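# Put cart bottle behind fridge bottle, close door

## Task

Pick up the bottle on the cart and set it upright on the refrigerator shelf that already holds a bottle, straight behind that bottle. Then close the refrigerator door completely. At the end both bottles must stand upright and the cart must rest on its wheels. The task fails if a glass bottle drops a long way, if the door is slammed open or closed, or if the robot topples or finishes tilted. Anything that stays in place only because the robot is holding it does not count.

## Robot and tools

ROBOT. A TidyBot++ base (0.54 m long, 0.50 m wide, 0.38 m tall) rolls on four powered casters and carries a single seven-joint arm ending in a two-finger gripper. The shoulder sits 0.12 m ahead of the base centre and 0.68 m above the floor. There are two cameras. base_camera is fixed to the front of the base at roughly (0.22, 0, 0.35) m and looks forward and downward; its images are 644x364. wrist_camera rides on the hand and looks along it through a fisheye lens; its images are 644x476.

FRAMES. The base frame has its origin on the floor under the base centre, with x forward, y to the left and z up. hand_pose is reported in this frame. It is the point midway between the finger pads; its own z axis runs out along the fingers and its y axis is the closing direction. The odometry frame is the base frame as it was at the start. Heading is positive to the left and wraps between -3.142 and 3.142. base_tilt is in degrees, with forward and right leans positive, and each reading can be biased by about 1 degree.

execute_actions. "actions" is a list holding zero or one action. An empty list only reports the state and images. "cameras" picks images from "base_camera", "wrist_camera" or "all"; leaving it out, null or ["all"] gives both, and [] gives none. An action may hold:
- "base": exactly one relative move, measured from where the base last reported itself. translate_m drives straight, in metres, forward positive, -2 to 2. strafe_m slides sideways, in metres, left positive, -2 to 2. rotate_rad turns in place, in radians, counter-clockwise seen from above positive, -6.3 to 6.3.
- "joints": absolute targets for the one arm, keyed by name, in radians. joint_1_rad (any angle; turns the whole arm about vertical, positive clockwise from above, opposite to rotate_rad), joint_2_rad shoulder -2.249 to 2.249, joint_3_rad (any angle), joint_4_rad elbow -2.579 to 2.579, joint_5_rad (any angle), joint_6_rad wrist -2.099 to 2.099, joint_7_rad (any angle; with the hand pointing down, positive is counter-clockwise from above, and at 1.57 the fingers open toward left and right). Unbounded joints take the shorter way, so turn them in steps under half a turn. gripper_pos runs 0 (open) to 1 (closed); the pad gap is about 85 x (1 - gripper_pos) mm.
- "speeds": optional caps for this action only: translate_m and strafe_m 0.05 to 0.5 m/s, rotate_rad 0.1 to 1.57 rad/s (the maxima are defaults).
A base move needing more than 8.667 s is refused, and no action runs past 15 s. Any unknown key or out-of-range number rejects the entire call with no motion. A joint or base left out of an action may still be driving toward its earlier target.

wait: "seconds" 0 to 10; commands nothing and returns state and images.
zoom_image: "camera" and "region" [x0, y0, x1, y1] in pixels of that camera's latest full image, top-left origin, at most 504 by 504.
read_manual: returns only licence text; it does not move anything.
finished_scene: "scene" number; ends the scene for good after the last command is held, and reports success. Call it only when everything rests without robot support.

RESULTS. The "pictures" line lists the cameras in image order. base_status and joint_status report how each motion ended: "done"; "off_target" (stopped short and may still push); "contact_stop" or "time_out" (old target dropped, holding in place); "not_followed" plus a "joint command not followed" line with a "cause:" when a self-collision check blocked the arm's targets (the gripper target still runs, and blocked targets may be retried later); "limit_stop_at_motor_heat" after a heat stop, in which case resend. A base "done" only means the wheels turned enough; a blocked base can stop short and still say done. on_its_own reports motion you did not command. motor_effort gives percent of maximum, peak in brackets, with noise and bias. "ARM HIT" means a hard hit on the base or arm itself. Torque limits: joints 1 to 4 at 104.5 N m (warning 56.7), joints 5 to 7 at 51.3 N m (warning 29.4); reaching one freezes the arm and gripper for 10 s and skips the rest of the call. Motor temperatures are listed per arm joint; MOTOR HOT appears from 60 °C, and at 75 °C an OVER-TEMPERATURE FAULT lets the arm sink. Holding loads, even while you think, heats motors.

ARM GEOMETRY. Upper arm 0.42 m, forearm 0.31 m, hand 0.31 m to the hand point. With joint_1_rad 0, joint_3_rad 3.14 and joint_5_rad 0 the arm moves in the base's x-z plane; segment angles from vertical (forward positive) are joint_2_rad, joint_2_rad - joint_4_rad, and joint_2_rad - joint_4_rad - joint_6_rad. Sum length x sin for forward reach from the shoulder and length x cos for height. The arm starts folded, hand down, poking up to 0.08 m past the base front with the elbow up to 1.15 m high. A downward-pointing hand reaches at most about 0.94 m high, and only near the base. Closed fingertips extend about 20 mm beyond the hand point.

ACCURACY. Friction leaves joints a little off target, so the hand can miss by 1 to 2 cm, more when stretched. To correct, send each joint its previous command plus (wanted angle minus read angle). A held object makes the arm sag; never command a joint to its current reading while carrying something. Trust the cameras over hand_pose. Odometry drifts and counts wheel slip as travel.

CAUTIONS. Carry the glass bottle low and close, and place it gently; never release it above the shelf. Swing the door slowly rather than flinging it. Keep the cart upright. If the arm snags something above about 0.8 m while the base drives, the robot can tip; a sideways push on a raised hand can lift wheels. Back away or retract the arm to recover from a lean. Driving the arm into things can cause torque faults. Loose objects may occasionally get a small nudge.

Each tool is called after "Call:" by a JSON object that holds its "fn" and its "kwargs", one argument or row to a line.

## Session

Call:
{"fn": "execute_actions", "kwargs": {
  "actions": [
    {"joints":{"joint_6_rad":0.45}}
  ]
}}

Scene clock: 1.57 s.
Motor temperatures (°C, as the motors report them): [32 28 29 32 32 42 38]
base_odometry: x=+0.000 y=+0.000 heading=+0.000 (m, m, rad; odometry frame)
base_tilt: forward=-0.2 right=+0.1 (deg)
base_status: not commanded
joint_positions: joint_1_rad=+0.044 joint_2_rad=-0.348 joint_3_rad=+3.103 joint_4_rad=-2.539 joint_5_rad=-0.017 joint_6_rad=+0.446 joint_7_rad=+1.521 gripper_pos=+0.000
joint_status: all done
motor_effort: joint_1_rad=+0(0) joint_2_rad=-7(7) joint_3_rad=+0(0) joint_4_rad=+18(19) joint_5_rad=+0(0) joint_6_rad=+10(9) joint_7_rad=-1(1) (%)
hand_pose: x=+0.5375 y=-0.0021 z=+0.8404 quat_wxyz=(-0.011, +0.766, -0.026, +0.643) (m; base frame)
pictures: base_camera, wrist_camera
camera_calibration (this result's frames):
wrist_camera: T_world_to_cam=[[-0.0813362, -0.995139, -0.0555225, 0.0807657], [-0.222049, 0.0723995, -0.972344, 0.984731], [0.971637, -0.0667581, -0.226858, -0.186998], [0, 0, 0, 1]] pos_world=[0.406922, -0.0034046, 0.91956]
Images, in order (width x height): base_camera 644x364, wrist_camera 644x476.

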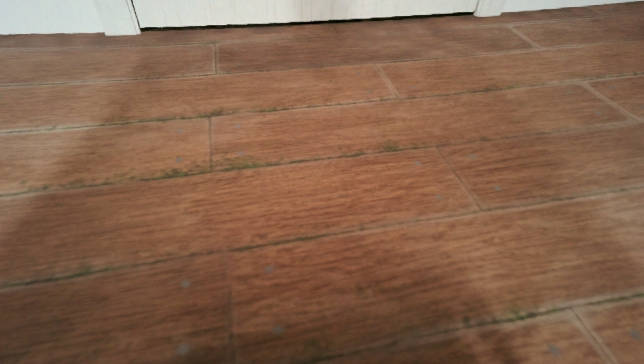

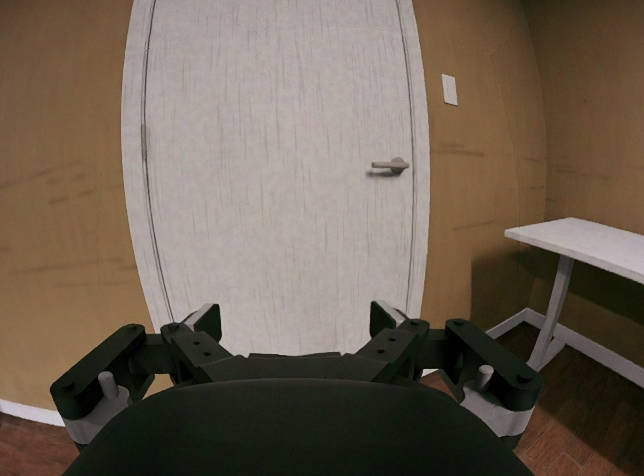

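Call:
{"fn": "execute_actions", "kwargs": {
  "actions": [
    {"base":{"rotate_rad":1.75},"joints":{"joint_1_rad":-0.02,"joint_3_rad":3.16,"joint_7_rad":1.6}}
  ]
}}

Scene clock: 4.87 s.
Motor temperatures (°C, as the motors report them): [32 28 29 32 32 42 38]
base_odometry: x=+0.000 y=+0.000 heading=+1.749 (m, m, rad; odometry frame)
base_tilt: forward=-0.1 right=+0.2 (deg)
base_status: done
joint_positions: joint_1_rad=+0.000 joint_2_rad=-0.348 joint_3_rad=+3.156 joint_4_rad=-2.539 joint_5_rad=-0.017 joint_6_rad=+0.446 joint_7_rad=+1.564 gripper_pos=+0.000
joint_status: all done
motor_effort: joint_1_rad=+0(1) joint_2_rad=-7(8) joint_3_rad=-1(1) joint_4_rad=+18(18) joint_5_rad=+0(1) joint_6_rad=+9(9) joint_7_rad=-1(1) (%)
hand_pose: x=+0.5380 y=-0.0071 z=+0.8406 quat_wxyz=(-0.002, +0.766, -0.017, +0.643) (m; base frame)
pictures: base_camera, wrist_camera
camera_calibration (this result's frames):
wrist_camera: T_world_to_cam=[[-0.079163, -0.996385, -0.0308165, 0.0538274], [-0.222573, 0.0477997, -0.973743, 0.986774], [0.971697, -0.0702255, -0.225553, -0.188904], [0, 0, 0, 1]] pos_world=[0.407448, -0.00680052, 0.919915]
Images, in order (width x height): base_camera 644x364, wrist_camera 644x476.

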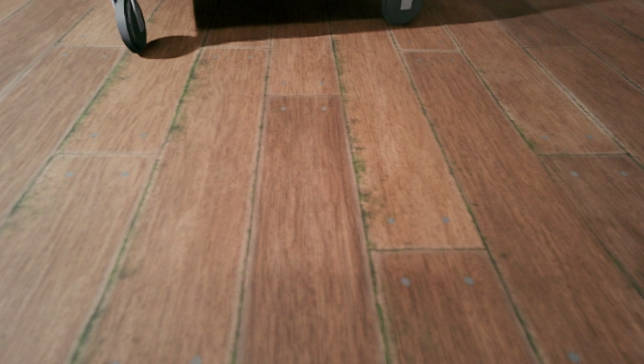

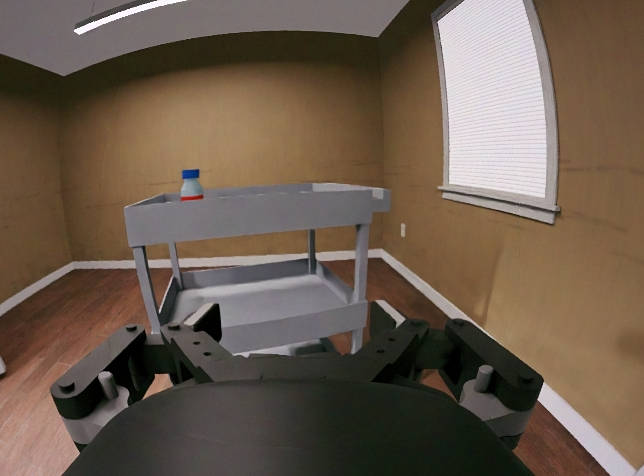

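Call:
{"fn": "execute_actions", "kwargs": {
  "actions": [
    {"base":{"rotate_rad":1.62},"joints":{"gripper_pos":1.0}}
  ]
}}

Scene clock: 8.70 s.
Motor temperatures (°C, as the motors report them): [32 28 29 32 32 42 38]
base_odometry: x=+0.000 y=+0.000 heading=-2.914 (m, m, rad; odometry frame)
base_tilt: forward=-0.1 right=+0.1 (deg)
base_status: done
joint_positions: joint_1_rad=-0.003 joint_2_rad=-0.348 joint_3_rad=+3.156 joint_4_rad=-2.539 joint_5_rad=-0.017 joint_6_rad=+0.446 joint_7_rad=+1.564 gripper_pos=+0.999
joint_status: all done
motor_effort: joint_1_rad=+0(1) joint_2_rad=-7(7) joint_3_rad=+0(2) joint_4_rad=+18(18) joint_5_rad=+0(1) joint_6_rad=+10(9) joint_7_rad=-1(1) (%)
hand_pose: x=+0.5380 y=-0.0063 z=+0.8406 quat_wxyz=(-0.003, +0.766, -0.017, +0.643) (m; base frame)
pictures: base_camera, wrist_camera
camera_calibration (this result's frames):
wrist_camera: T_world_to_cam=[[-0.0772091, -0.996532, -0.0310321, 0.0537425], [-0.222667, 0.0475739, -0.973733, 0.986782], [0.971832, -0.0682712, -0.225568, -0.188916], [0, 0, 0, 1]] pos_world=[0.407468, -0.00628649, 0.919917]
Images, in order (width x height): base_camera 644x364, wrist_camera 644x476.

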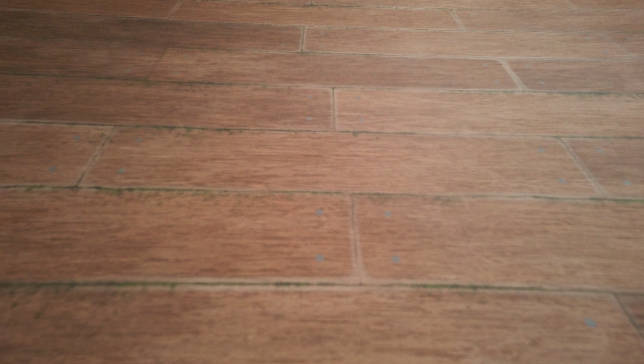

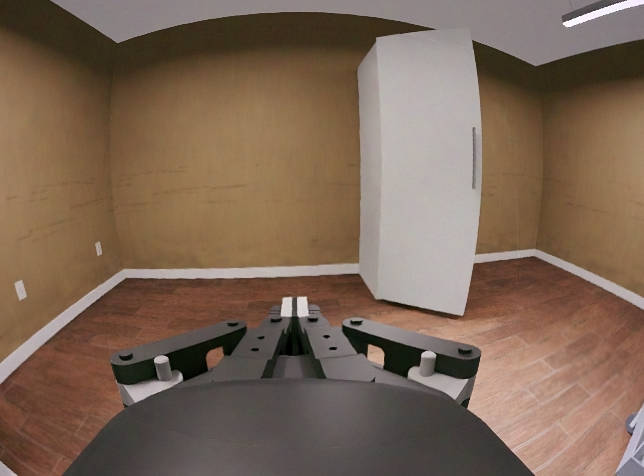

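Call:
{"fn": "execute_actions", "kwargs": {
  "actions": [
    {"base":{"rotate_rad":0.38}}
  ],
  "cameras": []
}}

Call:
{"fn": "execute_actions", "kwargs": {
  "actions": [
    {"base":{"translate_m":0.42},"joints":{"joint_6_rad":0.1}}
  ],
  "cameras": []
}}

Call:
{"fn": "execute_actions", "kwargs": {
  "actions": [
    {"base":{"strafe_m":-1.78}}
  ]
}}

Scene clock: 17.37 s.
Motor temperatures (°C, as the motors report them): [32 28 29 32 32 42 38]
base_odometry: x=+0.000 y=+0.000 heading=-2.535 (m, m, rad; odometry frame)
base_tilt: forward=-0.1 right=+0.1 (deg)
base_status: done
joint_positions: joint_1_rad=-0.004 joint_2_rad=-0.348 joint_3_rad=+3.157 joint_4_rad=-2.539 joint_5_rad=-0.017 joint_6_rad=+0.446 joint_7_rad=+1.564 gripper_pos=+0.999
joint_status: not commanded
motor_effort: joint_1_rad=+0(1) joint_2_rad=-7(7) joint_3_rad=-1(1) joint_4_rad=+18(19) joint_5_rad=+0(1) joint_6_rad=+9(10) joint_7_rad=-1(1) (%)
hand_pose: x=+0.5380 y=-0.0059 z=+0.8406 quat_wxyz=(-0.003, +0.766, -0.016, +0.643) (m; base frame)
pictures: none
No camera images: the call's "cameras" was empty. Leave "cameras" out to get every camera's image.

Scene clock: 19.57 s.
Motor temperatures (°C, as the motors report them): [32 28 29 32 32 42 38]
base_odometry: x=-0.345 y=-0.241 heading=-2.534 (m, m, rad; odometry frame)
base_tilt: forward=-0.1 right=+0.1 (deg)
base_status: done
joint_positions: joint_1_rad=-0.004 joint_2_rad=-0.348 joint_3_rad=+3.157 joint_4_rad=-2.543 joint_5_rad=-0.017 joint_6_rad=+0.102 joint_7_rad=+1.564 gripper_pos=+0.999
joint_status: all done
motor_effort: joint_1_rad=+0(0) joint_2_rad=-6(9) joint_3_rad=-1(1) joint_4_rad=+18(20) joint_5_rad=+0(1) joint_6_rad=+8(10) joint_7_rad=-1(1) (%)
hand_pose: x=+0.5005 y=-0.0033 z=+0.7384 quat_wxyz=(-0.005, +0.865, -0.016, +0.501) (m; base frame)
pictures: none
No camera images: the call's "cameras" was empty. Leave "cameras" out to get every camera's image.

Scene clock: 24.50 s.
Motor temperatures (°C, as the motors report them): [32 28 29 32 32 42 38]
base_odometry: x=-1.362 y=+1.220 heading=-2.534 (m, m, rad; odometry frame)
base_tilt: forward=-0.2 right=+0.1 (deg)
base_status: done
joint_positions: joint_1_rad=-0.004 joint_2_rad=-0.348 joint_3_rad=+3.157 joint_4_rad=-2.543 joint_5_rad=-0.017 joint_6_rad=+0.102 joint_7_rad=+1.564 gripper_pos=+0.999
joint_status: not commanded
motor_effort: joint_1_rad=+0(1) joint_2_rad=-6(6) joint_3_rad=-1(0) joint_4_rad=+18(18) joint_5_rad=+0(0) joint_6_rad=+8(8) joint_7_rad=-1(1) (%)
hand_pose: x=+0.5005 y=-0.0033 z=+0.7384 quat_wxyz=(-0.005, +0.865, -0.016, +0.501) (m; base frame)
pictures: base_camera, wrist_camera
camera_calibration (this result's frames):
wrist_camera: T_world_to_cam=[[-0.0769643, -0.99697, -0.0112588, 0.0360184], [-0.541424, 0.0512739, -0.839185, 0.938913], [0.837219, -0.0584915, -0.54373, 0.126984], [0, 0, 0, 1]] pos_world=[0.404809, -0.00480496, 0.857372]
Images, in order (width x height): base_camera 644x364, wrist_camera 644x476.

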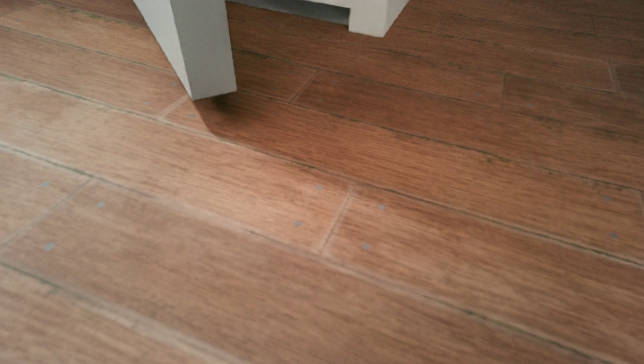

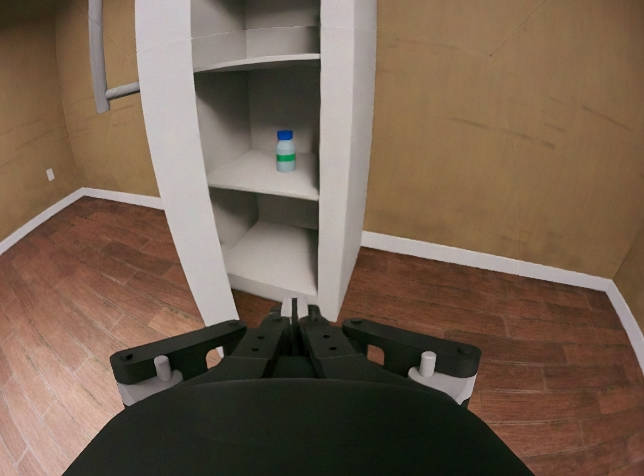

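Call:
{"fn": "execute_actions", "kwargs": {
  "actions": [
    {"base":{"translate_m":0.04},"joints":{"joint_2_rad":0.655,"joint_4_rad":-1.929,"joint_6_rad":1.013}}
  ],
  "cameras": ["wrist_camera"]
}}

Call:
{"fn": "execute_actions", "kwargs": {
  "actions": [
    {"base":{"strafe_m":0.49},"speeds":{"strafe_m":0.09}}
  ]
}}

Scene clock: 28.83 s.
Motor temperatures (°C, as the motors report them): [32 28 29 32 32 42 38]
base_odometry: x=-1.395 y=+1.198 heading=-2.534 (m, m, rad; odometry frame)
base_tilt: forward=-0.1 right=+0.1 (deg)
base_status: done
joint_positions: joint_1_rad=-0.004 joint_2_rad=+0.640 joint_3_rad=+3.157 joint_4_rad=-1.951 joint_5_rad=-0.017 joint_6_rad=+0.988 joint_7_rad=+1.564 gripper_pos=+0.999
joint_status: all done
motor_effort: joint_1_rad=+0(0) joint_2_rad=-39(41) joint_3_rad=-1(0) joint_4_rad=+14(20) joint_5_rad=+0(0) joint_6_rad=+10(9) joint_7_rad=-1(1) (%)
hand_pose: x=+0.8460 y=-0.0083 z=+0.7414 quat_wxyz=(+0.005, +0.718, -0.011, +0.696) (m; base frame)
pictures: wrist_camera
camera_calibration (this result's frames):
wrist_camera: T_world_to_cam=[[-0.0765745, -0.996865, -0.0199005, 0.0636916], [-0.0827444, 0.0262438, -0.996225, 0.856933], [0.993625, -0.0746388, -0.0844946, -0.633876], [0, 0, 0, 1]] pos_world=[0.705619, -0.00630894, 0.801406]
Images, in order (width x height): wrist_camera 644x476.

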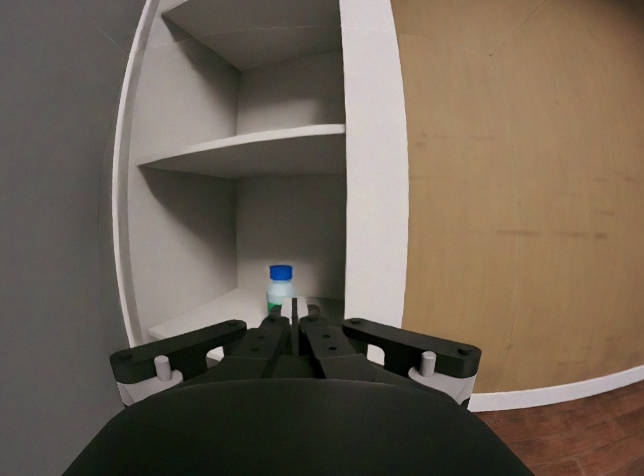

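Scene clock: 34.80 s.
Motor temperatures (°C, as the motors report them): [32 28 29 32 32 42 38]
base_odometry: x=-1.115 y=+0.795 heading=-2.534 (m, m, rad; odometry frame)
base_tilt: forward=-0.1 right=+0.2 (deg)
base_status: done
joint_positions: joint_1_rad=-0.011 joint_2_rad=+0.653 joint_3_rad=+3.164 joint_4_rad=-1.923 joint_5_rad=-0.018 joint_6_rad=+0.995 joint_7_rad=+1.564 gripper_pos=+0.999
joint_status: not commanded
motor_effort: joint_1_rad=+0(7) joint_2_rad=-40(43) joint_3_rad=-1(5) joint_4_rad=+14(28) joint_5_rad=+0(4) joint_6_rad=+9(10) joint_7_rad=-1(1) (%)
hand_pose: x=+0.8545 y=-0.0072 z=+0.7476 quat_wxyz=(+0.007, +0.710, -0.009, +0.704) (m; base frame)
pictures: base_camera, wrist_camera
camera_calibration (this result's frames):
wrist_camera: T_world_to_cam=[[-0.0749186, -0.997045, -0.0169812, 0.0620082], [-0.0601921, 0.0215195, -0.997955, 0.845814], [0.995371, -0.0737432, -0.0616264, -0.660321], [0, 0, 0, 1]] pos_world=[0.712821, -0.00507069, 0.804443]
Images, in order (width x height): base_camera 644x364, wrist_camera 644x476.

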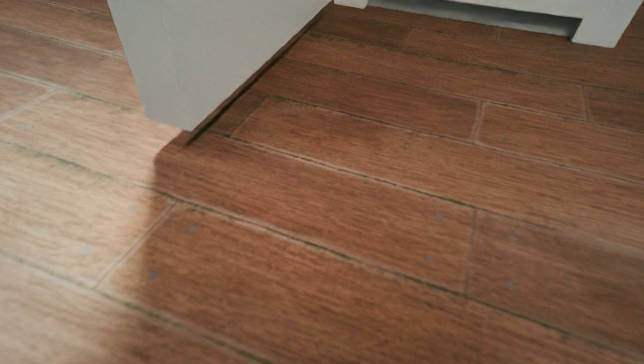

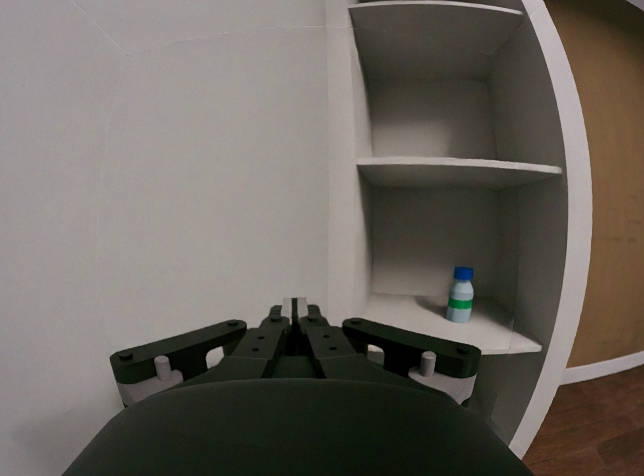

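Call:
{"fn": "execute_actions", "kwargs": {
  "actions": [
    {"base":{"rotate_rad":-3.33},"joints":{"joint_2_rad":-0.5,"joint_3_rad":3.13,"joint_4_rad":-2.13,"joint_5_rad":0.03,"joint_6_rad":-0.23,"gripper_pos":0.0}}
  ]
}}

Scene clock: 42.07 s.
Motor temperatures (°C, as the motors report them): [32 28 29 32 32 42 38]
base_odometry: x=-1.115 y=+0.795 heading=+0.420 (m, m, rad; odometry frame)
base_tilt: forward=-0.2 right=+0.1 (deg)
base_status: done
joint_positions: joint_1_rad=-0.018 joint_2_rad=-0.477 joint_3_rad=+3.141 joint_4_rad=-2.107 joint_5_rad=-0.012 joint_6_rad=-0.205 joint_7_rad=+1.564 gripper_pos=+0.000
joint_status: all done
motor_effort: joint_1_rad=+0(4) joint_2_rad=-5(43) joint_3_rad=-1(3) joint_4_rad=+21(21) joint_5_rad=+0(1) joint_6_rad=+9(11) joint_7_rad=-1(1) (%)
hand_pose: x=+0.5402 y=+0.0100 z=+0.9559 quat_wxyz=(-0.012, +0.794, +0.001, +0.608) (m; base frame)
pictures: base_camera, wrist_camera
camera_calibration (this result's frames):
wrist_camera: T_world_to_cam=[[-0.0392576, -0.999054, -0.0186944, 0.0415298], [-0.310441, 0.0299775, -0.95012, 1.12369], [0.949782, -0.0314959, -0.311324, -0.0704266], [0, 0, 0, 1]] pos_world=[0.41736, 0.00558692, 1.04649]
Images, in order (width x height): base_camera 644x364, wrist_camera 644x476.

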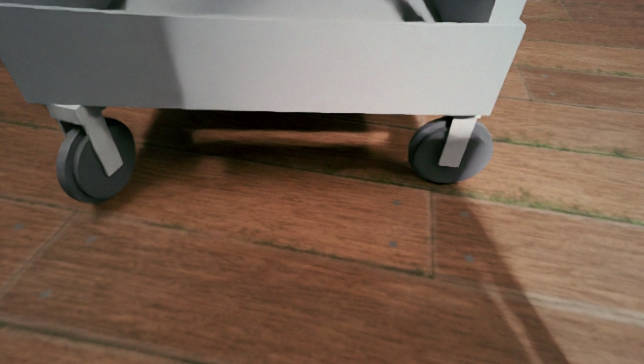

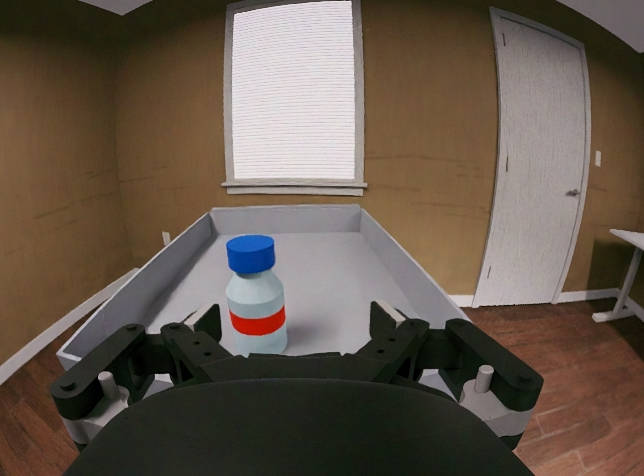

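Call:
{"fn": "execute_actions", "kwargs": {
  "actions": [
    {"base":{"strafe_m":0.045},"joints":{"joint_6_rad":-0.265}}
  ],
  "cameras": []
}}

Call:
{"fn": "execute_actions", "kwargs": {
  "actions": [
    {"base":{"translate_m":0.08},"speeds":{"translate_m":0.15}}
  ],
  "cameras": ["wrist_camera"]
}}

Scene clock: 45.33 s.
Motor temperatures (°C, as the motors report them): [32 28 29 32 32 42 38]
base_odometry: x=-1.134 y=+0.836 heading=+0.419 (m, m, rad; odometry frame)
base_tilt: forward=-0.2 right=+0.1 (deg)
base_status: done
joint_positions: joint_1_rad=-0.018 joint_2_rad=-0.477 joint_3_rad=+3.134 joint_4_rad=-2.110 joint_5_rad=-0.012 joint_6_rad=-0.243 joint_7_rad=+1.564 gripper_pos=+0.000
joint_status: all done
motor_effort: joint_1_rad=+0(0) joint_2_rad=-5(6) joint_3_rad=+0(1) joint_4_rad=+21(21) joint_5_rad=+0(0) joint_6_rad=+9(10) joint_7_rad=-1(1) (%)
hand_pose: x=+0.5363 y=+0.0133 z=+0.9424 quat_wxyz=(-0.012, +0.806, +0.004, +0.591) (m; base frame)
pictures: none
No camera images: the call's "cameras" was empty. Leave "cameras" out to get every camera's image.

Scene clock: 46.53 s.
Motor temperatures (°C, as the motors report them): [32 28 29 32 32 42 38]
base_odometry: x=-1.061 y=+0.869 heading=+0.419 (m, m, rad; odometry frame)
base_tilt: forward=-0.1 right=+0.1 (deg)
base_status: done
joint_positions: joint_1_rad=-0.018 joint_2_rad=-0.486 joint_3_rad=+3.134 joint_4_rad=-2.111 joint_5_rad=-0.012 joint_6_rad=-0.243 joint_7_rad=+1.564 gripper_pos=+0.000
joint_status: not commanded
motor_effort: joint_1_rad=+0(0) joint_2_rad=-5(8) joint_3_rad=-1(0) joint_4_rad=+21(21) joint_5_rad=+0(0) joint_6_rad=+9(10) joint_7_rad=-1(1) (%)
hand_pose: x=+0.5339 y=+0.0133 z=+0.9456 quat_wxyz=(-0.013, +0.804, +0.004, +0.594) (m; base frame)
pictures: wrist_camera
camera_calibration (this result's frames):
wrist_camera: T_world_to_cam=[[-0.0335277, -0.999347, -0.0135076, 0.0363897], [-0.34232, 0.0241803, -0.939272, 1.11872], [0.938985, -0.0268677, -0.342907, -0.0319982], [0, 0, 0, 1]] pos_world=[0.414225, 0.00845533, 1.0403]
Images, in order (width x height): wrist_camera 644x476.

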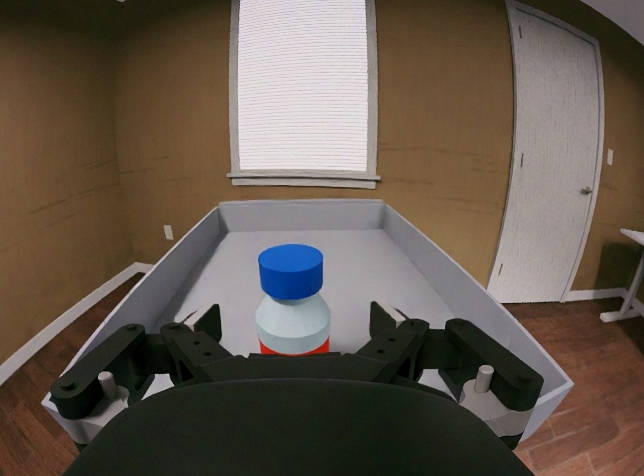

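Call:
{"fn": "execute_actions", "kwargs": {
  "actions": [
    {"base":{"translate_m":0.064},"joints":{"joint_6_rad":-0.28},"speeds":{"translate_m":0.1}}
  ],
  "cameras": ["wrist_camera"]
}}

Scene clock: 49.03 s.
Motor temperatures (°C, as the motors report them): [32 28 29 32 32 42 38]
base_odometry: x=-1.002 y=+0.895 heading=+0.419 (m, m, rad; odometry frame)
base_tilt: forward=-0.1 right=+0.1 (deg)
base_status: done
joint_positions: joint_1_rad=-0.018 joint_2_rad=-0.489 joint_3_rad=+3.134 joint_4_rad=-2.111 joint_5_rad=-0.012 joint_6_rad=-0.257 joint_7_rad=+1.564 gripper_pos=+0.000
joint_status: all done
motor_effort: joint_1_rad=+0(0) joint_2_rad=-5(8) joint_3_rad=-1(0) joint_4_rad=+21(21) joint_5_rad=+0(1) joint_6_rad=+9(9) joint_7_rad=-1(1) (%)
hand_pose: x=+0.5316 y=+0.0133 z=+0.9429 quat_wxyz=(-0.012, +0.807, +0.004, +0.590) (m; base frame)
pictures: wrist_camera
camera_calibration (this result's frames):
wrist_camera: T_world_to_cam=[[-0.0335468, -0.999354, -0.0128956, 0.0356933], [-0.351961, 0.0238892, -0.93571, 1.11713], [0.935413, -0.0268513, -0.352535, -0.019779], [0, 0, 0, 1]] pos_world=[0.412886, 0.00845178, 1.0388]
Images, in order (width x height): wrist_camera 644x476.

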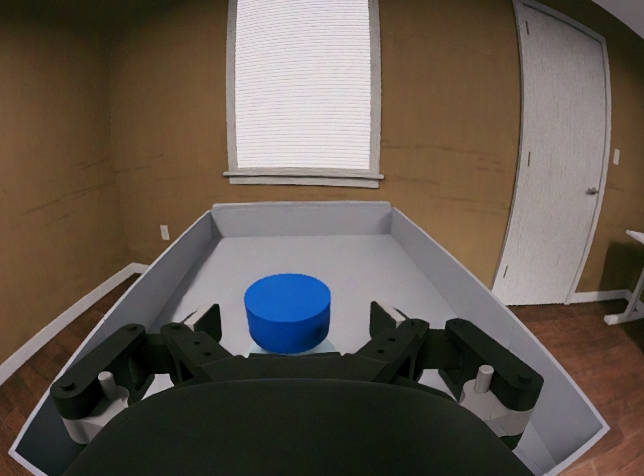

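Call:
{"fn": "execute_actions", "kwargs": {
  "actions": [
    {"base":{"translate_m":0.007},"joints":{"gripper_pos":1.0}}
  ],
  "cameras": ["wrist_camera"]
}}

Scene clock: 50.83 s.
Motor temperatures (°C, as the motors report them): [32 28 29 32 32 42 38]
base_odometry: x=-0.996 y=+0.898 heading=+0.419 (m, m, rad; odometry frame)
base_tilt: forward=-0.1 right=+0.1 (deg)
base_status: done
joint_positions: joint_1_rad=-0.018 joint_2_rad=-0.499 joint_3_rad=+3.134 joint_4_rad=-2.115 joint_5_rad=-0.012 joint_6_rad=-0.258 joint_7_rad=+1.564 gripper_pos=+0.999
joint_status: all done
motor_effort: joint_1_rad=+0(2) joint_2_rad=-5(8) joint_3_rad=-1(1) joint_4_rad=+21(22) joint_5_rad=+0(1) joint_6_rad=+9(10) joint_7_rad=-1(1) (%)
hand_pose: x=+0.5286 y=+0.0136 z=+0.9441 quat_wxyz=(-0.013, +0.806, +0.005, +0.592) (m; base frame)
pictures: wrist_camera
camera_calibration (this result's frames):
wrist_camera: T_world_to_cam=[[-0.0328258, -0.99938, -0.0127303, 0.0353786], [-0.347694, 0.0233602, -0.937317, 1.11656], [0.937033, -0.0263419, -0.348245, -0.0214608], [0, 0, 0, 1]] pos_world=[0.409492, 0.00870835, 1.03955]
Images, in order (width x height): wrist_camera 644x476.

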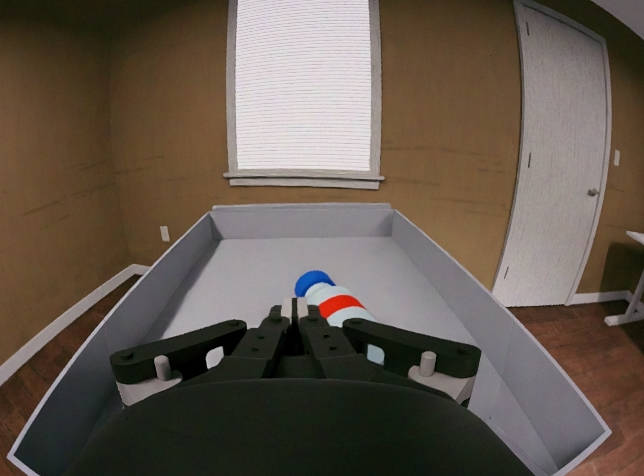

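Call:
{"fn": "execute_actions", "kwargs": {
  "actions": [
    {"joints":{"joint_2_rad":-0.1,"joint_4_rad":-1.3,"joint_6_rad":-1.5,"gripper_pos":0.0}}
  ]
}}

Scene clock: 55.83 s.
Motor temperatures (°C, as the motors report them): [32 28 29 32 32 42 38]
base_odometry: x=-0.996 y=+0.898 heading=+0.419 (m, m, rad; odometry frame)
base_tilt: forward=-0.1 right=+0.1 (deg)
base_status: not commanded
joint_positions: joint_1_rad=-0.018 joint_2_rad=-0.124 joint_3_rad=+3.134 joint_4_rad=-1.320 joint_5_rad=-0.012 joint_6_rad=-1.477 joint_7_rad=+1.564 gripper_pos=+0.000
joint_status: all done
motor_effort: joint_1_rad=+0(0) joint_2_rad=-14(14) joint_3_rad=-1(1) joint_4_rad=+17(21) joint_5_rad=+0(0) joint_6_rad=+4(9) joint_7_rad=-1(1) (%)
hand_pose: x=+0.5000 y=+0.0152 z=+0.9366 quat_wxyz=(-0.009, +0.973, +0.010, +0.232) (m; base frame)
pictures: base_camera, wrist_camera
camera_calibration (this result's frames):
wrist_camera: T_world_to_cam=[[-0.0129431, -0.999532, 0.0277206, -0.0118445], [-0.914331, 0.000608662, -0.404967, 0.884528], [0.404761, -0.0305874, -0.913911, 0.79878], [0, 0, 0, 1]] pos_world=[0.485283, 0.0120553, 1.08855]
Images, in order (width x height): base_camera 644x364, wrist_camera 644x476.

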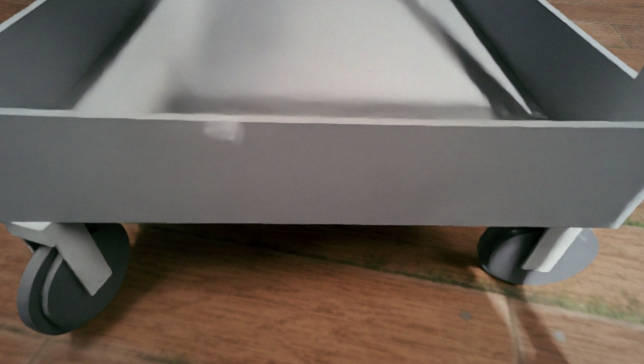

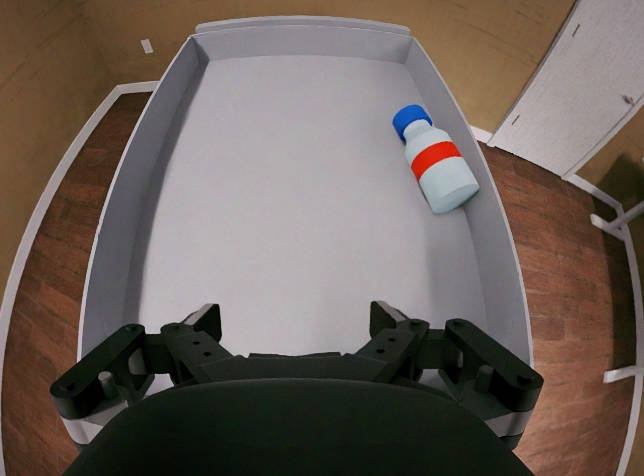

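Call:
{"fn": "execute_actions", "kwargs": {
  "actions": [
    {"base":{"rotate_rad":0.26},"joints":{"gripper_pos":0.2}}
  ],
  "cameras": []
}}

Call:
{"fn": "execute_actions", "kwargs": {
  "actions": [
    {"base":{"strafe_m":-0.345},"joints":{"joint_2_rad":0.33,"joint_4_rad":-0.75,"joint_6_rad":-1.65},"speeds":{"strafe_m":0.3}}
  ]
}}

Scene clock: 69.80 s.
Motor temperatures (°C, as the motors report them): [32 28 29 32 32 42 38]
base_odometry: x=-0.996 y=+0.898 heading=+0.679 (m, m, rad; odometry frame)
base_tilt: forward=-0.1 right=+0.2 (deg)
base_status: done
joint_positions: joint_1_rad=-0.018 joint_2_rad=-0.122 joint_3_rad=+3.129 joint_4_rad=-1.320 joint_5_rad=-0.009 joint_6_rad=-1.477 joint_7_rad=+1.564 gripper_pos=+0.200
joint_status: all done
motor_effort: joint_1_rad=+0(1) joint_2_rad=-14(16) joint_3_rad=-1(2) joint_4_rad=+17(18) joint_5_rad=+0(1) joint_6_rad=+5(4) joint_7_rad=-1(1) (%)
hand_pose: x=+0.5003 y=+0.0162 z=+0.9360 quat_wxyz=(-0.008, +0.973, +0.013, +0.231) (m; base frame)
pictures: none
No camera images: the call's "cameras" was empty. Leave "cameras" out to get every camera's image.

Scene clock: 71.93 s.
Motor temperatures (°C, as the motors report them): [32 28 29 32 32 42 38]
base_odometry: x=-0.778 y=+0.630 heading=+0.680 (m, m, rad; odometry frame)
base_tilt: forward=-0.2 right=+0.1 (deg)
base_status: done
joint_positions: joint_1_rad=-0.018 joint_2_rad=+0.317 joint_3_rad=+3.129 joint_4_rad=-0.773 joint_5_rad=-0.007 joint_6_rad=-1.624 joint_7_rad=+1.564 gripper_pos=+0.200
joint_status: all done
motor_effort: joint_1_rad=+0(2) joint_2_rad=-31(33) joint_3_rad=-1(2) joint_4_rad=+17(18) joint_5_rad=+0(1) joint_6_rad=+4(4) joint_7_rad=-1(1) (%)
hand_pose: x=+0.6575 y=+0.0189 z=+0.9441 quat_wxyz=(-0.009, +0.977, +0.012, +0.212) (m; base frame)
pictures: base_camera, wrist_camera
camera_calibration (this result's frames):
wrist_camera: T_world_to_cam=[[-0.00802369, -0.999541, 0.0292173, -0.0109856], [-0.929898, -0.00328652, -0.367803, 1.00686], [0.36773, -0.0301203, -0.929445, 0.780954], [0, 0, 0, 1]] pos_world=[0.649008, 0.0158511, 1.0965]
Images, in order (width x height): base_camera 644x364, wrist_camera 644x476.

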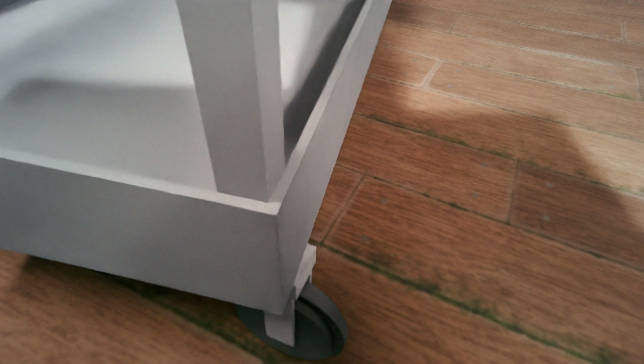

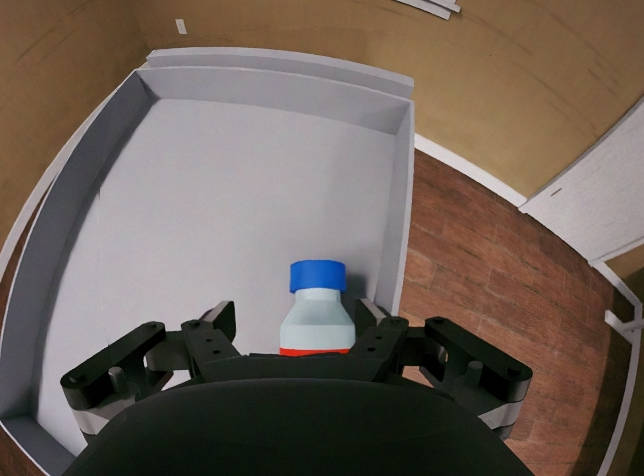

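Call:
{"fn": "execute_actions", "kwargs": {
  "actions": [
    {"base":{"strafe_m":-0.016},"joints":{"gripper_pos":0.27},"speeds":{"strafe_m":0.05}}
  ],
  "cameras": []
}}

Call:
{"fn": "execute_actions", "kwargs": {
  "actions": [
    {"base":{"translate_m":0.04},"joints":{"joint_2_rad":0.47,"joint_4_rad":-0.57,"joint_6_rad":-1.87},"speeds":{"translate_m":0.08}}
  ]
}}

Scene clock: 75.67 s.
Motor temperatures (°C, as the motors report them): [32 28 29 32 32 42 38]
base_odometry: x=-0.768 y=+0.618 heading=+0.681 (m, m, rad; odometry frame)
base_tilt: forward=-0.1 right=+0.2 (deg)
base_status: done
joint_positions: joint_1_rad=-0.018 joint_2_rad=+0.317 joint_3_rad=+3.129 joint_4_rad=-0.773 joint_5_rad=-0.007 joint_6_rad=-1.624 joint_7_rad=+1.564 gripper_pos=+0.270
joint_status: all done
motor_effort: joint_1_rad=+0(4) joint_2_rad=-31(32) joint_3_rad=-2(1) joint_4_rad=+17(17) joint_5_rad=+0(1) joint_6_rad=+4(3) joint_7_rad=-1(1) (%)
hand_pose: x=+0.6575 y=+0.0189 z=+0.9441 quat_wxyz=(-0.009, +0.977, +0.012, +0.212) (m; base frame)
pictures: none
No camera images: the call's "cameras" was empty. Leave "cameras" out to get every camera's image.

Scene clock: 77.07 s.
Motor temperatures (°C, as the motors report them): [32 28 29 32 32 42 38]
base_odometry: x=-0.737 y=+0.643 heading=+0.681 (m, m, rad; odometry frame)
base_tilt: forward=-0.1 right=+0.1 (deg)
base_status: done
joint_positions: joint_1_rad=-0.018 joint_2_rad=+0.463 joint_3_rad=+3.129 joint_4_rad=-0.591 joint_5_rad=-0.007 joint_6_rad=-1.845 joint_7_rad=+1.564 gripper_pos=+0.270
joint_status: all done
motor_effort: joint_1_rad=+0(1) joint_2_rad=-35(38) joint_3_rad=-1(1) joint_4_rad=+16(17) joint_5_rad=+0(1) joint_6_rad=+2(5) joint_7_rad=-1(1) (%)
hand_pose: x=+0.6544 y=+0.0180 z=+0.9112 quat_wxyz=(-0.008, +0.993, +0.012, +0.120) (m; base frame)
pictures: base_camera, wrist_camera
camera_calibration (this result's frames):
wrist_camera: T_world_to_cam=[[-0.000506999, -0.999393, 0.0348358, -0.0209622], [-0.982021, -0.00607836, -0.188672, 0.862822], [0.18877, -0.0343052, -0.981422, 0.916038], [0, 0, 0, 1]] pos_world=[0.674379, 0.0157199, 1.06254]
Images, in order (width x height): base_camera 644x364, wrist_camera 644x476.

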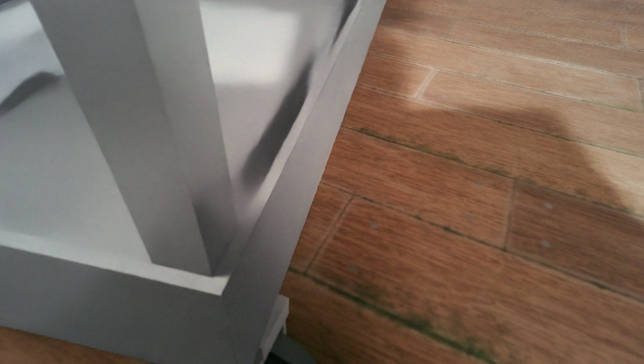

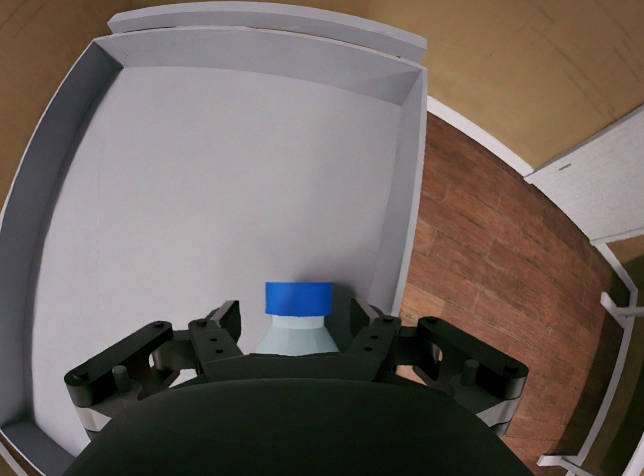

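Call:
{"fn": "execute_actions", "kwargs": {
  "actions": [
    {"joints":{"joint_2_rad":0.555,"joint_4_rad":-0.553,"joint_6_rad":-1.903}}
  ],
  "cameras": ["wrist_camera"]
}}

Scene clock: 79.80 s.
Motor temperatures (°C, as the motors report them): [32 28 29 32 32 42 38]
base_odometry: x=-0.737 y=+0.643 heading=+0.681 (m, m, rad; odometry frame)
base_tilt: forward=-0.1 right=+0.1 (deg)
base_status: not commanded
joint_positions: joint_1_rad=-0.018 joint_2_rad=+0.545 joint_3_rad=+3.129 joint_4_rad=-0.572 joint_5_rad=-0.007 joint_6_rad=-1.877 joint_7_rad=+1.564 gripper_pos=+0.270
joint_status: all done
motor_effort: joint_1_rad=+0(0) joint_2_rad=-39(41) joint_3_rad=-1(1) joint_4_rad=+16(16) joint_5_rad=+0(0) joint_6_rad=+1(2) joint_7_rad=-1(1) (%)
hand_pose: x=+0.6650 y=+0.0181 z=+0.8714 quat_wxyz=(-0.008, +0.997, +0.012, +0.073) (m; base frame)
pictures: wrist_camera
camera_calibration (this result's frames):
wrist_camera: T_world_to_cam=[[0.00313465, -0.999323, 0.0366602, -0.0235177], [-0.995415, -0.006623, -0.0954232, 0.79337], [0.0956014, -0.036193, -0.994761, 0.948667], [0, 0, 0, 1]] pos_world=[0.699112, 0.0160878, 1.02027]
Images, in order (width x height): wrist_camera 644x476.

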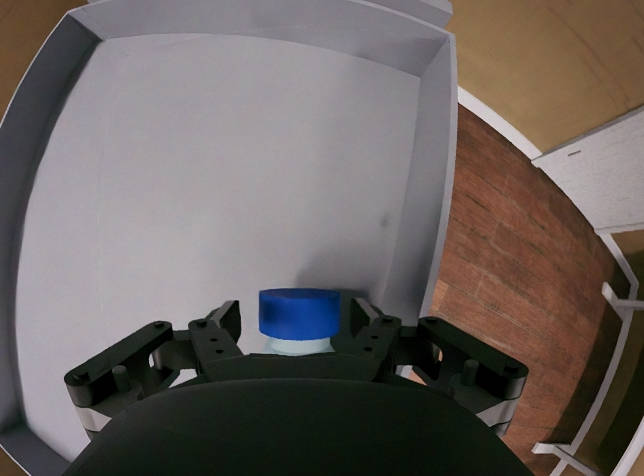

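Call:
{"fn": "execute_actions", "kwargs": {
  "actions": [
    {"joints":{"joint_2_rad":0.592}}
  ],
  "cameras": ["wrist_camera"]
}}

Scene clock: 82.63 s.
Motor temperatures (°C, as the motors report them): [32 28 29 32 32 42 38]
base_odometry: x=-0.737 y=+0.643 heading=+0.681 (m, m, rad; odometry frame)
base_tilt: forward=-0.1 right=+0.1 (deg)
base_status: not commanded
joint_positions: joint_1_rad=-0.018 joint_2_rad=+0.575 joint_3_rad=+3.129 joint_4_rad=-0.571 joint_5_rad=-0.007 joint_6_rad=-1.878 joint_7_rad=+1.564 gripper_pos=+0.270
joint_status: all done
motor_effort: joint_1_rad=+0(0) joint_2_rad=-39(41) joint_3_rad=-1(1) joint_4_rad=+16(16) joint_5_rad=+0(0) joint_6_rad=+1(1) joint_7_rad=-1(1) (%)
hand_pose: x=+0.6704 y=+0.0182 z=+0.8556 quat_wxyz=(-0.008, +0.998, +0.012, +0.059) (m; base frame)
pictures: wrist_camera
camera_calibration (this result's frames):
wrist_camera: T_world_to_cam=[[0.00420284, -0.999304, 0.037075, -0.0239299], [-0.997761, -0.00666535, -0.0665482, 0.774047], [0.066749, -0.0367123, -0.997094, 0.953731], [0, 0, 0, 1]] pos_world=[0.708754, 0.0162598, 1.00336]
Images, in order (width x height): wrist_camera 644x476.

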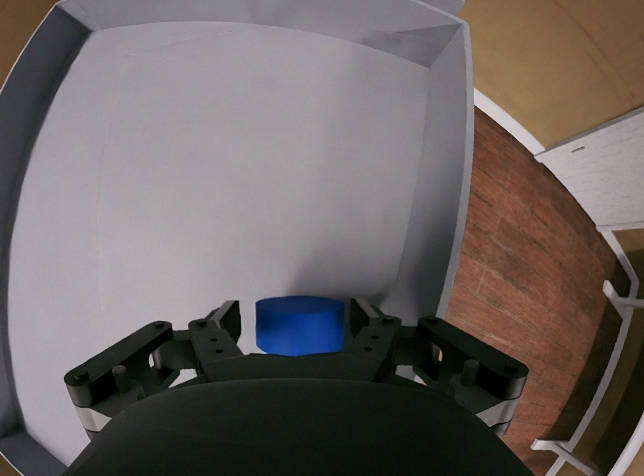

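Call:
{"fn": "execute_actions", "kwargs": {
  "actions": [
    {"joints":{"joint_2_rad":0.608,"joint_6_rad":-1.925}}
  ],
  "cameras": ["wrist_camera"]
}}

Call:
{"fn": "execute_actions", "kwargs": {
  "actions": [
    {"joints":{"gripper_pos":1.0}}
  ],
  "cameras": ["wrist_camera"]
}}

Scene clock: 84.43 s.
Motor temperatures (°C, as the motors report them): [32 28 29 32 32 42 38]
base_odometry: x=-0.737 y=+0.643 heading=+0.681 (m, m, rad; odometry frame)
base_tilt: forward=-0.1 right=+0.1 (deg)
base_status: not commanded
joint_positions: joint_1_rad=-0.018 joint_2_rad=+0.586 joint_3_rad=+3.129 joint_4_rad=-0.571 joint_5_rad=-0.007 joint_6_rad=-1.901 joint_7_rad=+1.564 gripper_pos=+0.270
joint_status: all done
motor_effort: joint_1_rad=+0(0) joint_2_rad=-39(40) joint_3_rad=-1(1) joint_4_rad=+15(16) joint_5_rad=+0(0) joint_6_rad=+0(0) joint_7_rad=-1(1) (%)
hand_pose: x=+0.6651 y=+0.0180 z=+0.8485 quat_wxyz=(-0.008, +0.999, +0.012, +0.041) (m; base frame)
pictures: wrist_camera
camera_calibration (this result's frames):
wrist_camera: T_world_to_cam=[[0.00582678, -0.999266, 0.0378519, -0.0255688], [-0.999475, -0.007026, -0.0316266, 0.739842], [0.0318693, -0.0376477, -0.998783, 0.971643], [0, 0, 0, 1]] pos_world=[0.708637, 0.0162282, 0.994827]
Images, in order (width x height): wrist_camera 644x476.

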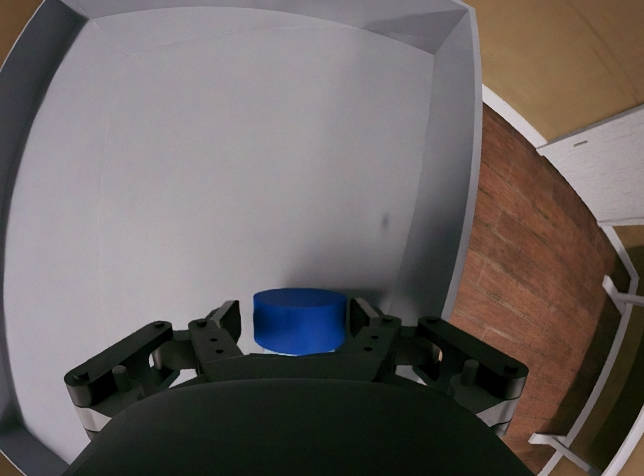

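Scene clock: 85.50 s.
Motor temperatures (°C, as the motors report them): [32 28 29 32 32 42 38]
base_odometry: x=-0.737 y=+0.643 heading=+0.681 (m, m, rad; odometry frame)
base_tilt: forward=-0.1 right=+0.1 (deg)
base_status: not commanded
joint_positions: joint_1_rad=-0.018 joint_2_rad=+0.589 joint_3_rad=+3.129 joint_4_rad=-0.562 joint_5_rad=-0.007 joint_6_rad=-1.908 joint_7_rad=+1.564 gripper_pos=+0.443
joint_status: gripper_pos off_target (ended at +0.443, target +1.000)
motor_effort: joint_1_rad=+0(0) joint_2_rad=-38(43) joint_3_rad=-1(2) joint_4_rad=+16(17) joint_5_rad=+0(1) joint_6_rad=+2(2) joint_7_rad=-1(1) (%)
hand_pose: x=+0.6652 y=+0.0180 z=+0.8495 quat_wxyz=(-0.008, +0.999, +0.012, +0.041) (m; base frame)
pictures: wrist_camera
camera_calibration (this result's frames):
wrist_camera: T_world_to_cam=[[0.00587706, -0.999266, 0.0378621, -0.025682], [-0.999497, -0.0070501, -0.0309233, 0.739337], [0.0311676, -0.0376613, -0.998804, 0.973183], [0, 0, 0, 1]] pos_world=[0.708784, 0.0162006, 0.995855]
Images, in order (width x height): wrist_camera 644x476.

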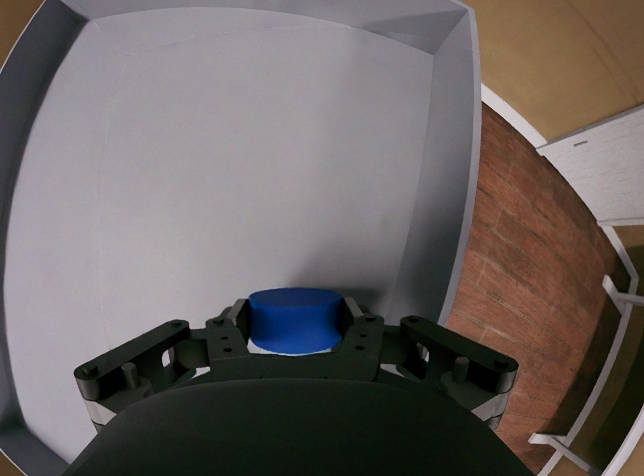

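Call:
{"fn": "execute_actions", "kwargs": {
  "actions": [
    {"joints":{"joint_2_rad":0.2}}
  ],
  "cameras": ["wrist_camera"]
}}

Scene clock: 88.33 s.
Motor temperatures (°C, as the motors report them): [32 28 29 32 32 42 38]
base_odometry: x=-0.737 y=+0.643 heading=+0.681 (m, m, rad; odometry frame)
base_tilt: forward=-0.1 right=+0.1 (deg)
base_status: not commanded
joint_positions: joint_1_rad=-0.021 joint_2_rad=+0.209 joint_3_rad=+3.127 joint_4_rad=-0.562 joint_5_rad=-0.007 joint_6_rad=-1.910 joint_7_rad=+1.564 gripper_pos=+0.444
joint_status: all done
motor_effort: joint_1_rad=+0(4) joint_2_rad=-28(48) joint_3_rad=-1(1) joint_4_rad=+16(19) joint_5_rad=+0(4) joint_6_rad=+5(6) joint_7_rad=-1(1) (%)
hand_pose: x=+0.5633 y=+0.0180 z=+1.0398 quat_wxyz=(-0.009, +0.974, +0.015, +0.228) (m; base frame)
pictures: wrist_camera
camera_calibration (this result's frames):
wrist_camera: T_world_to_cam=[[-0.00276318, -0.999533, 0.0304308, -0.0196777], [-0.9177, -0.00955462, -0.39716, 0.978229], [0.397265, -0.0290238, -0.917245, 0.87525], [0, 0, 0, 1]] pos_world=[0.54996, 0.0150812, 1.19193]
Images, in order (width x height): wrist_camera 644x476.

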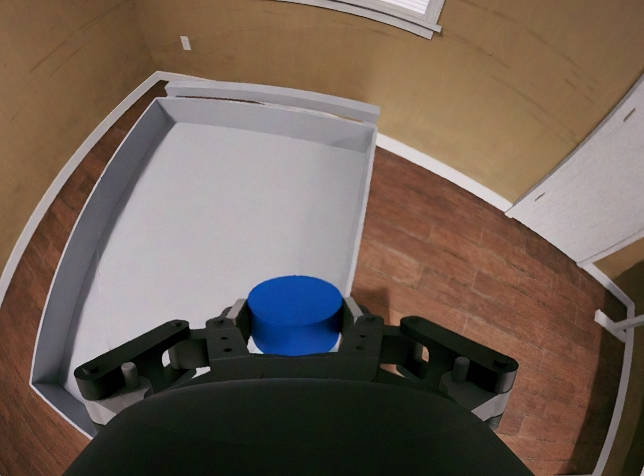

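Call:
{"fn": "execute_actions", "kwargs": {
  "actions": [
    {"joints":{"joint_2_rad":-0.3,"joint_4_rad":-1.55,"joint_6_rad":-0.53}}
  ],
  "cameras": ["wrist_camera"]
}}

Scene clock: 91.83 s.
Motor temperatures (°C, as the motors report them): [32 28 29 32 32 42 38]
base_odometry: x=-0.737 y=+0.643 heading=+0.681 (m, m, rad; odometry frame)
base_tilt: forward=-0.2 right=+0.1 (deg)
base_status: not commanded
joint_positions: joint_1_rad=-0.021 joint_2_rad=-0.255 joint_3_rad=+3.127 joint_4_rad=-1.555 joint_5_rad=-0.007 joint_6_rad=-0.582 joint_7_rad=+1.564 gripper_pos=+0.444
joint_status: joint_2_rad off_target (ended at -0.255, target -0.300); the others done
motor_effort: joint_1_rad=+0(0) joint_2_rad=-18(28) joint_3_rad=+0(0) joint_4_rad=+25(25) joint_5_rad=+0(0) joint_6_rad=+13(14) joint_7_rad=-1(1) (%)
hand_pose: x=+0.6115 y=+0.0213 z=+1.0777 quat_wxyz=(-0.014, +0.808, +0.011, +0.589) (m; base frame)
pictures: wrist_camera
camera_calibration (this result's frames):
wrist_camera: T_world_to_cam=[[-0.0204206, -0.999766, -0.00712656, 0.0338898], [-0.355286, 0.0139193, -0.934654, 1.27235], [0.934534, -0.0165542, -0.355487, -0.043314], [0, 0, 0, 1]] pos_world=[0.49322, 0.0154546, 1.17405]
Images, in order (width x height): wrist_camera 644x476.

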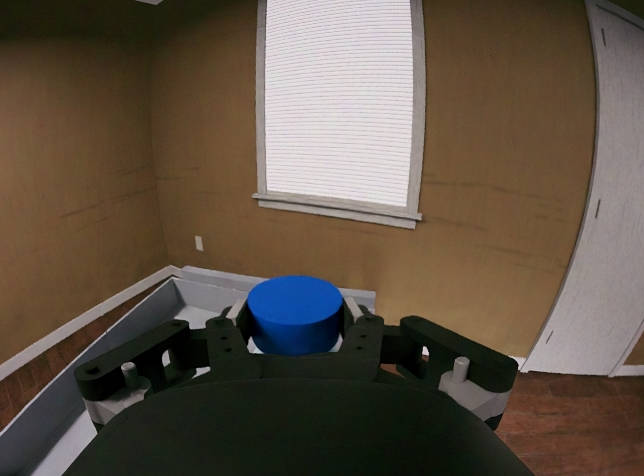

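Call:
{"fn": "zoom_image", "kwargs": {
  "camera": "wrist_camera",
  "region": [220, 260, 380, 370]
}}

Region (220, 260, 380, 370) of wrist_camera's 644x476 image, scaled by 3.150; it fills the top 346 rows of this view, and the rest is white.

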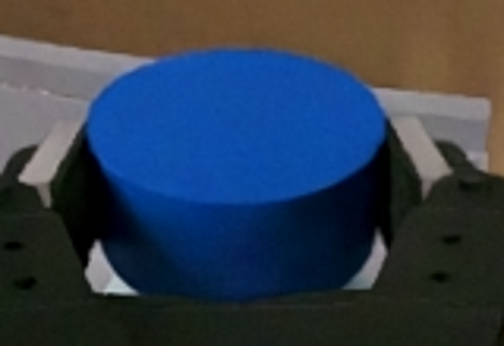

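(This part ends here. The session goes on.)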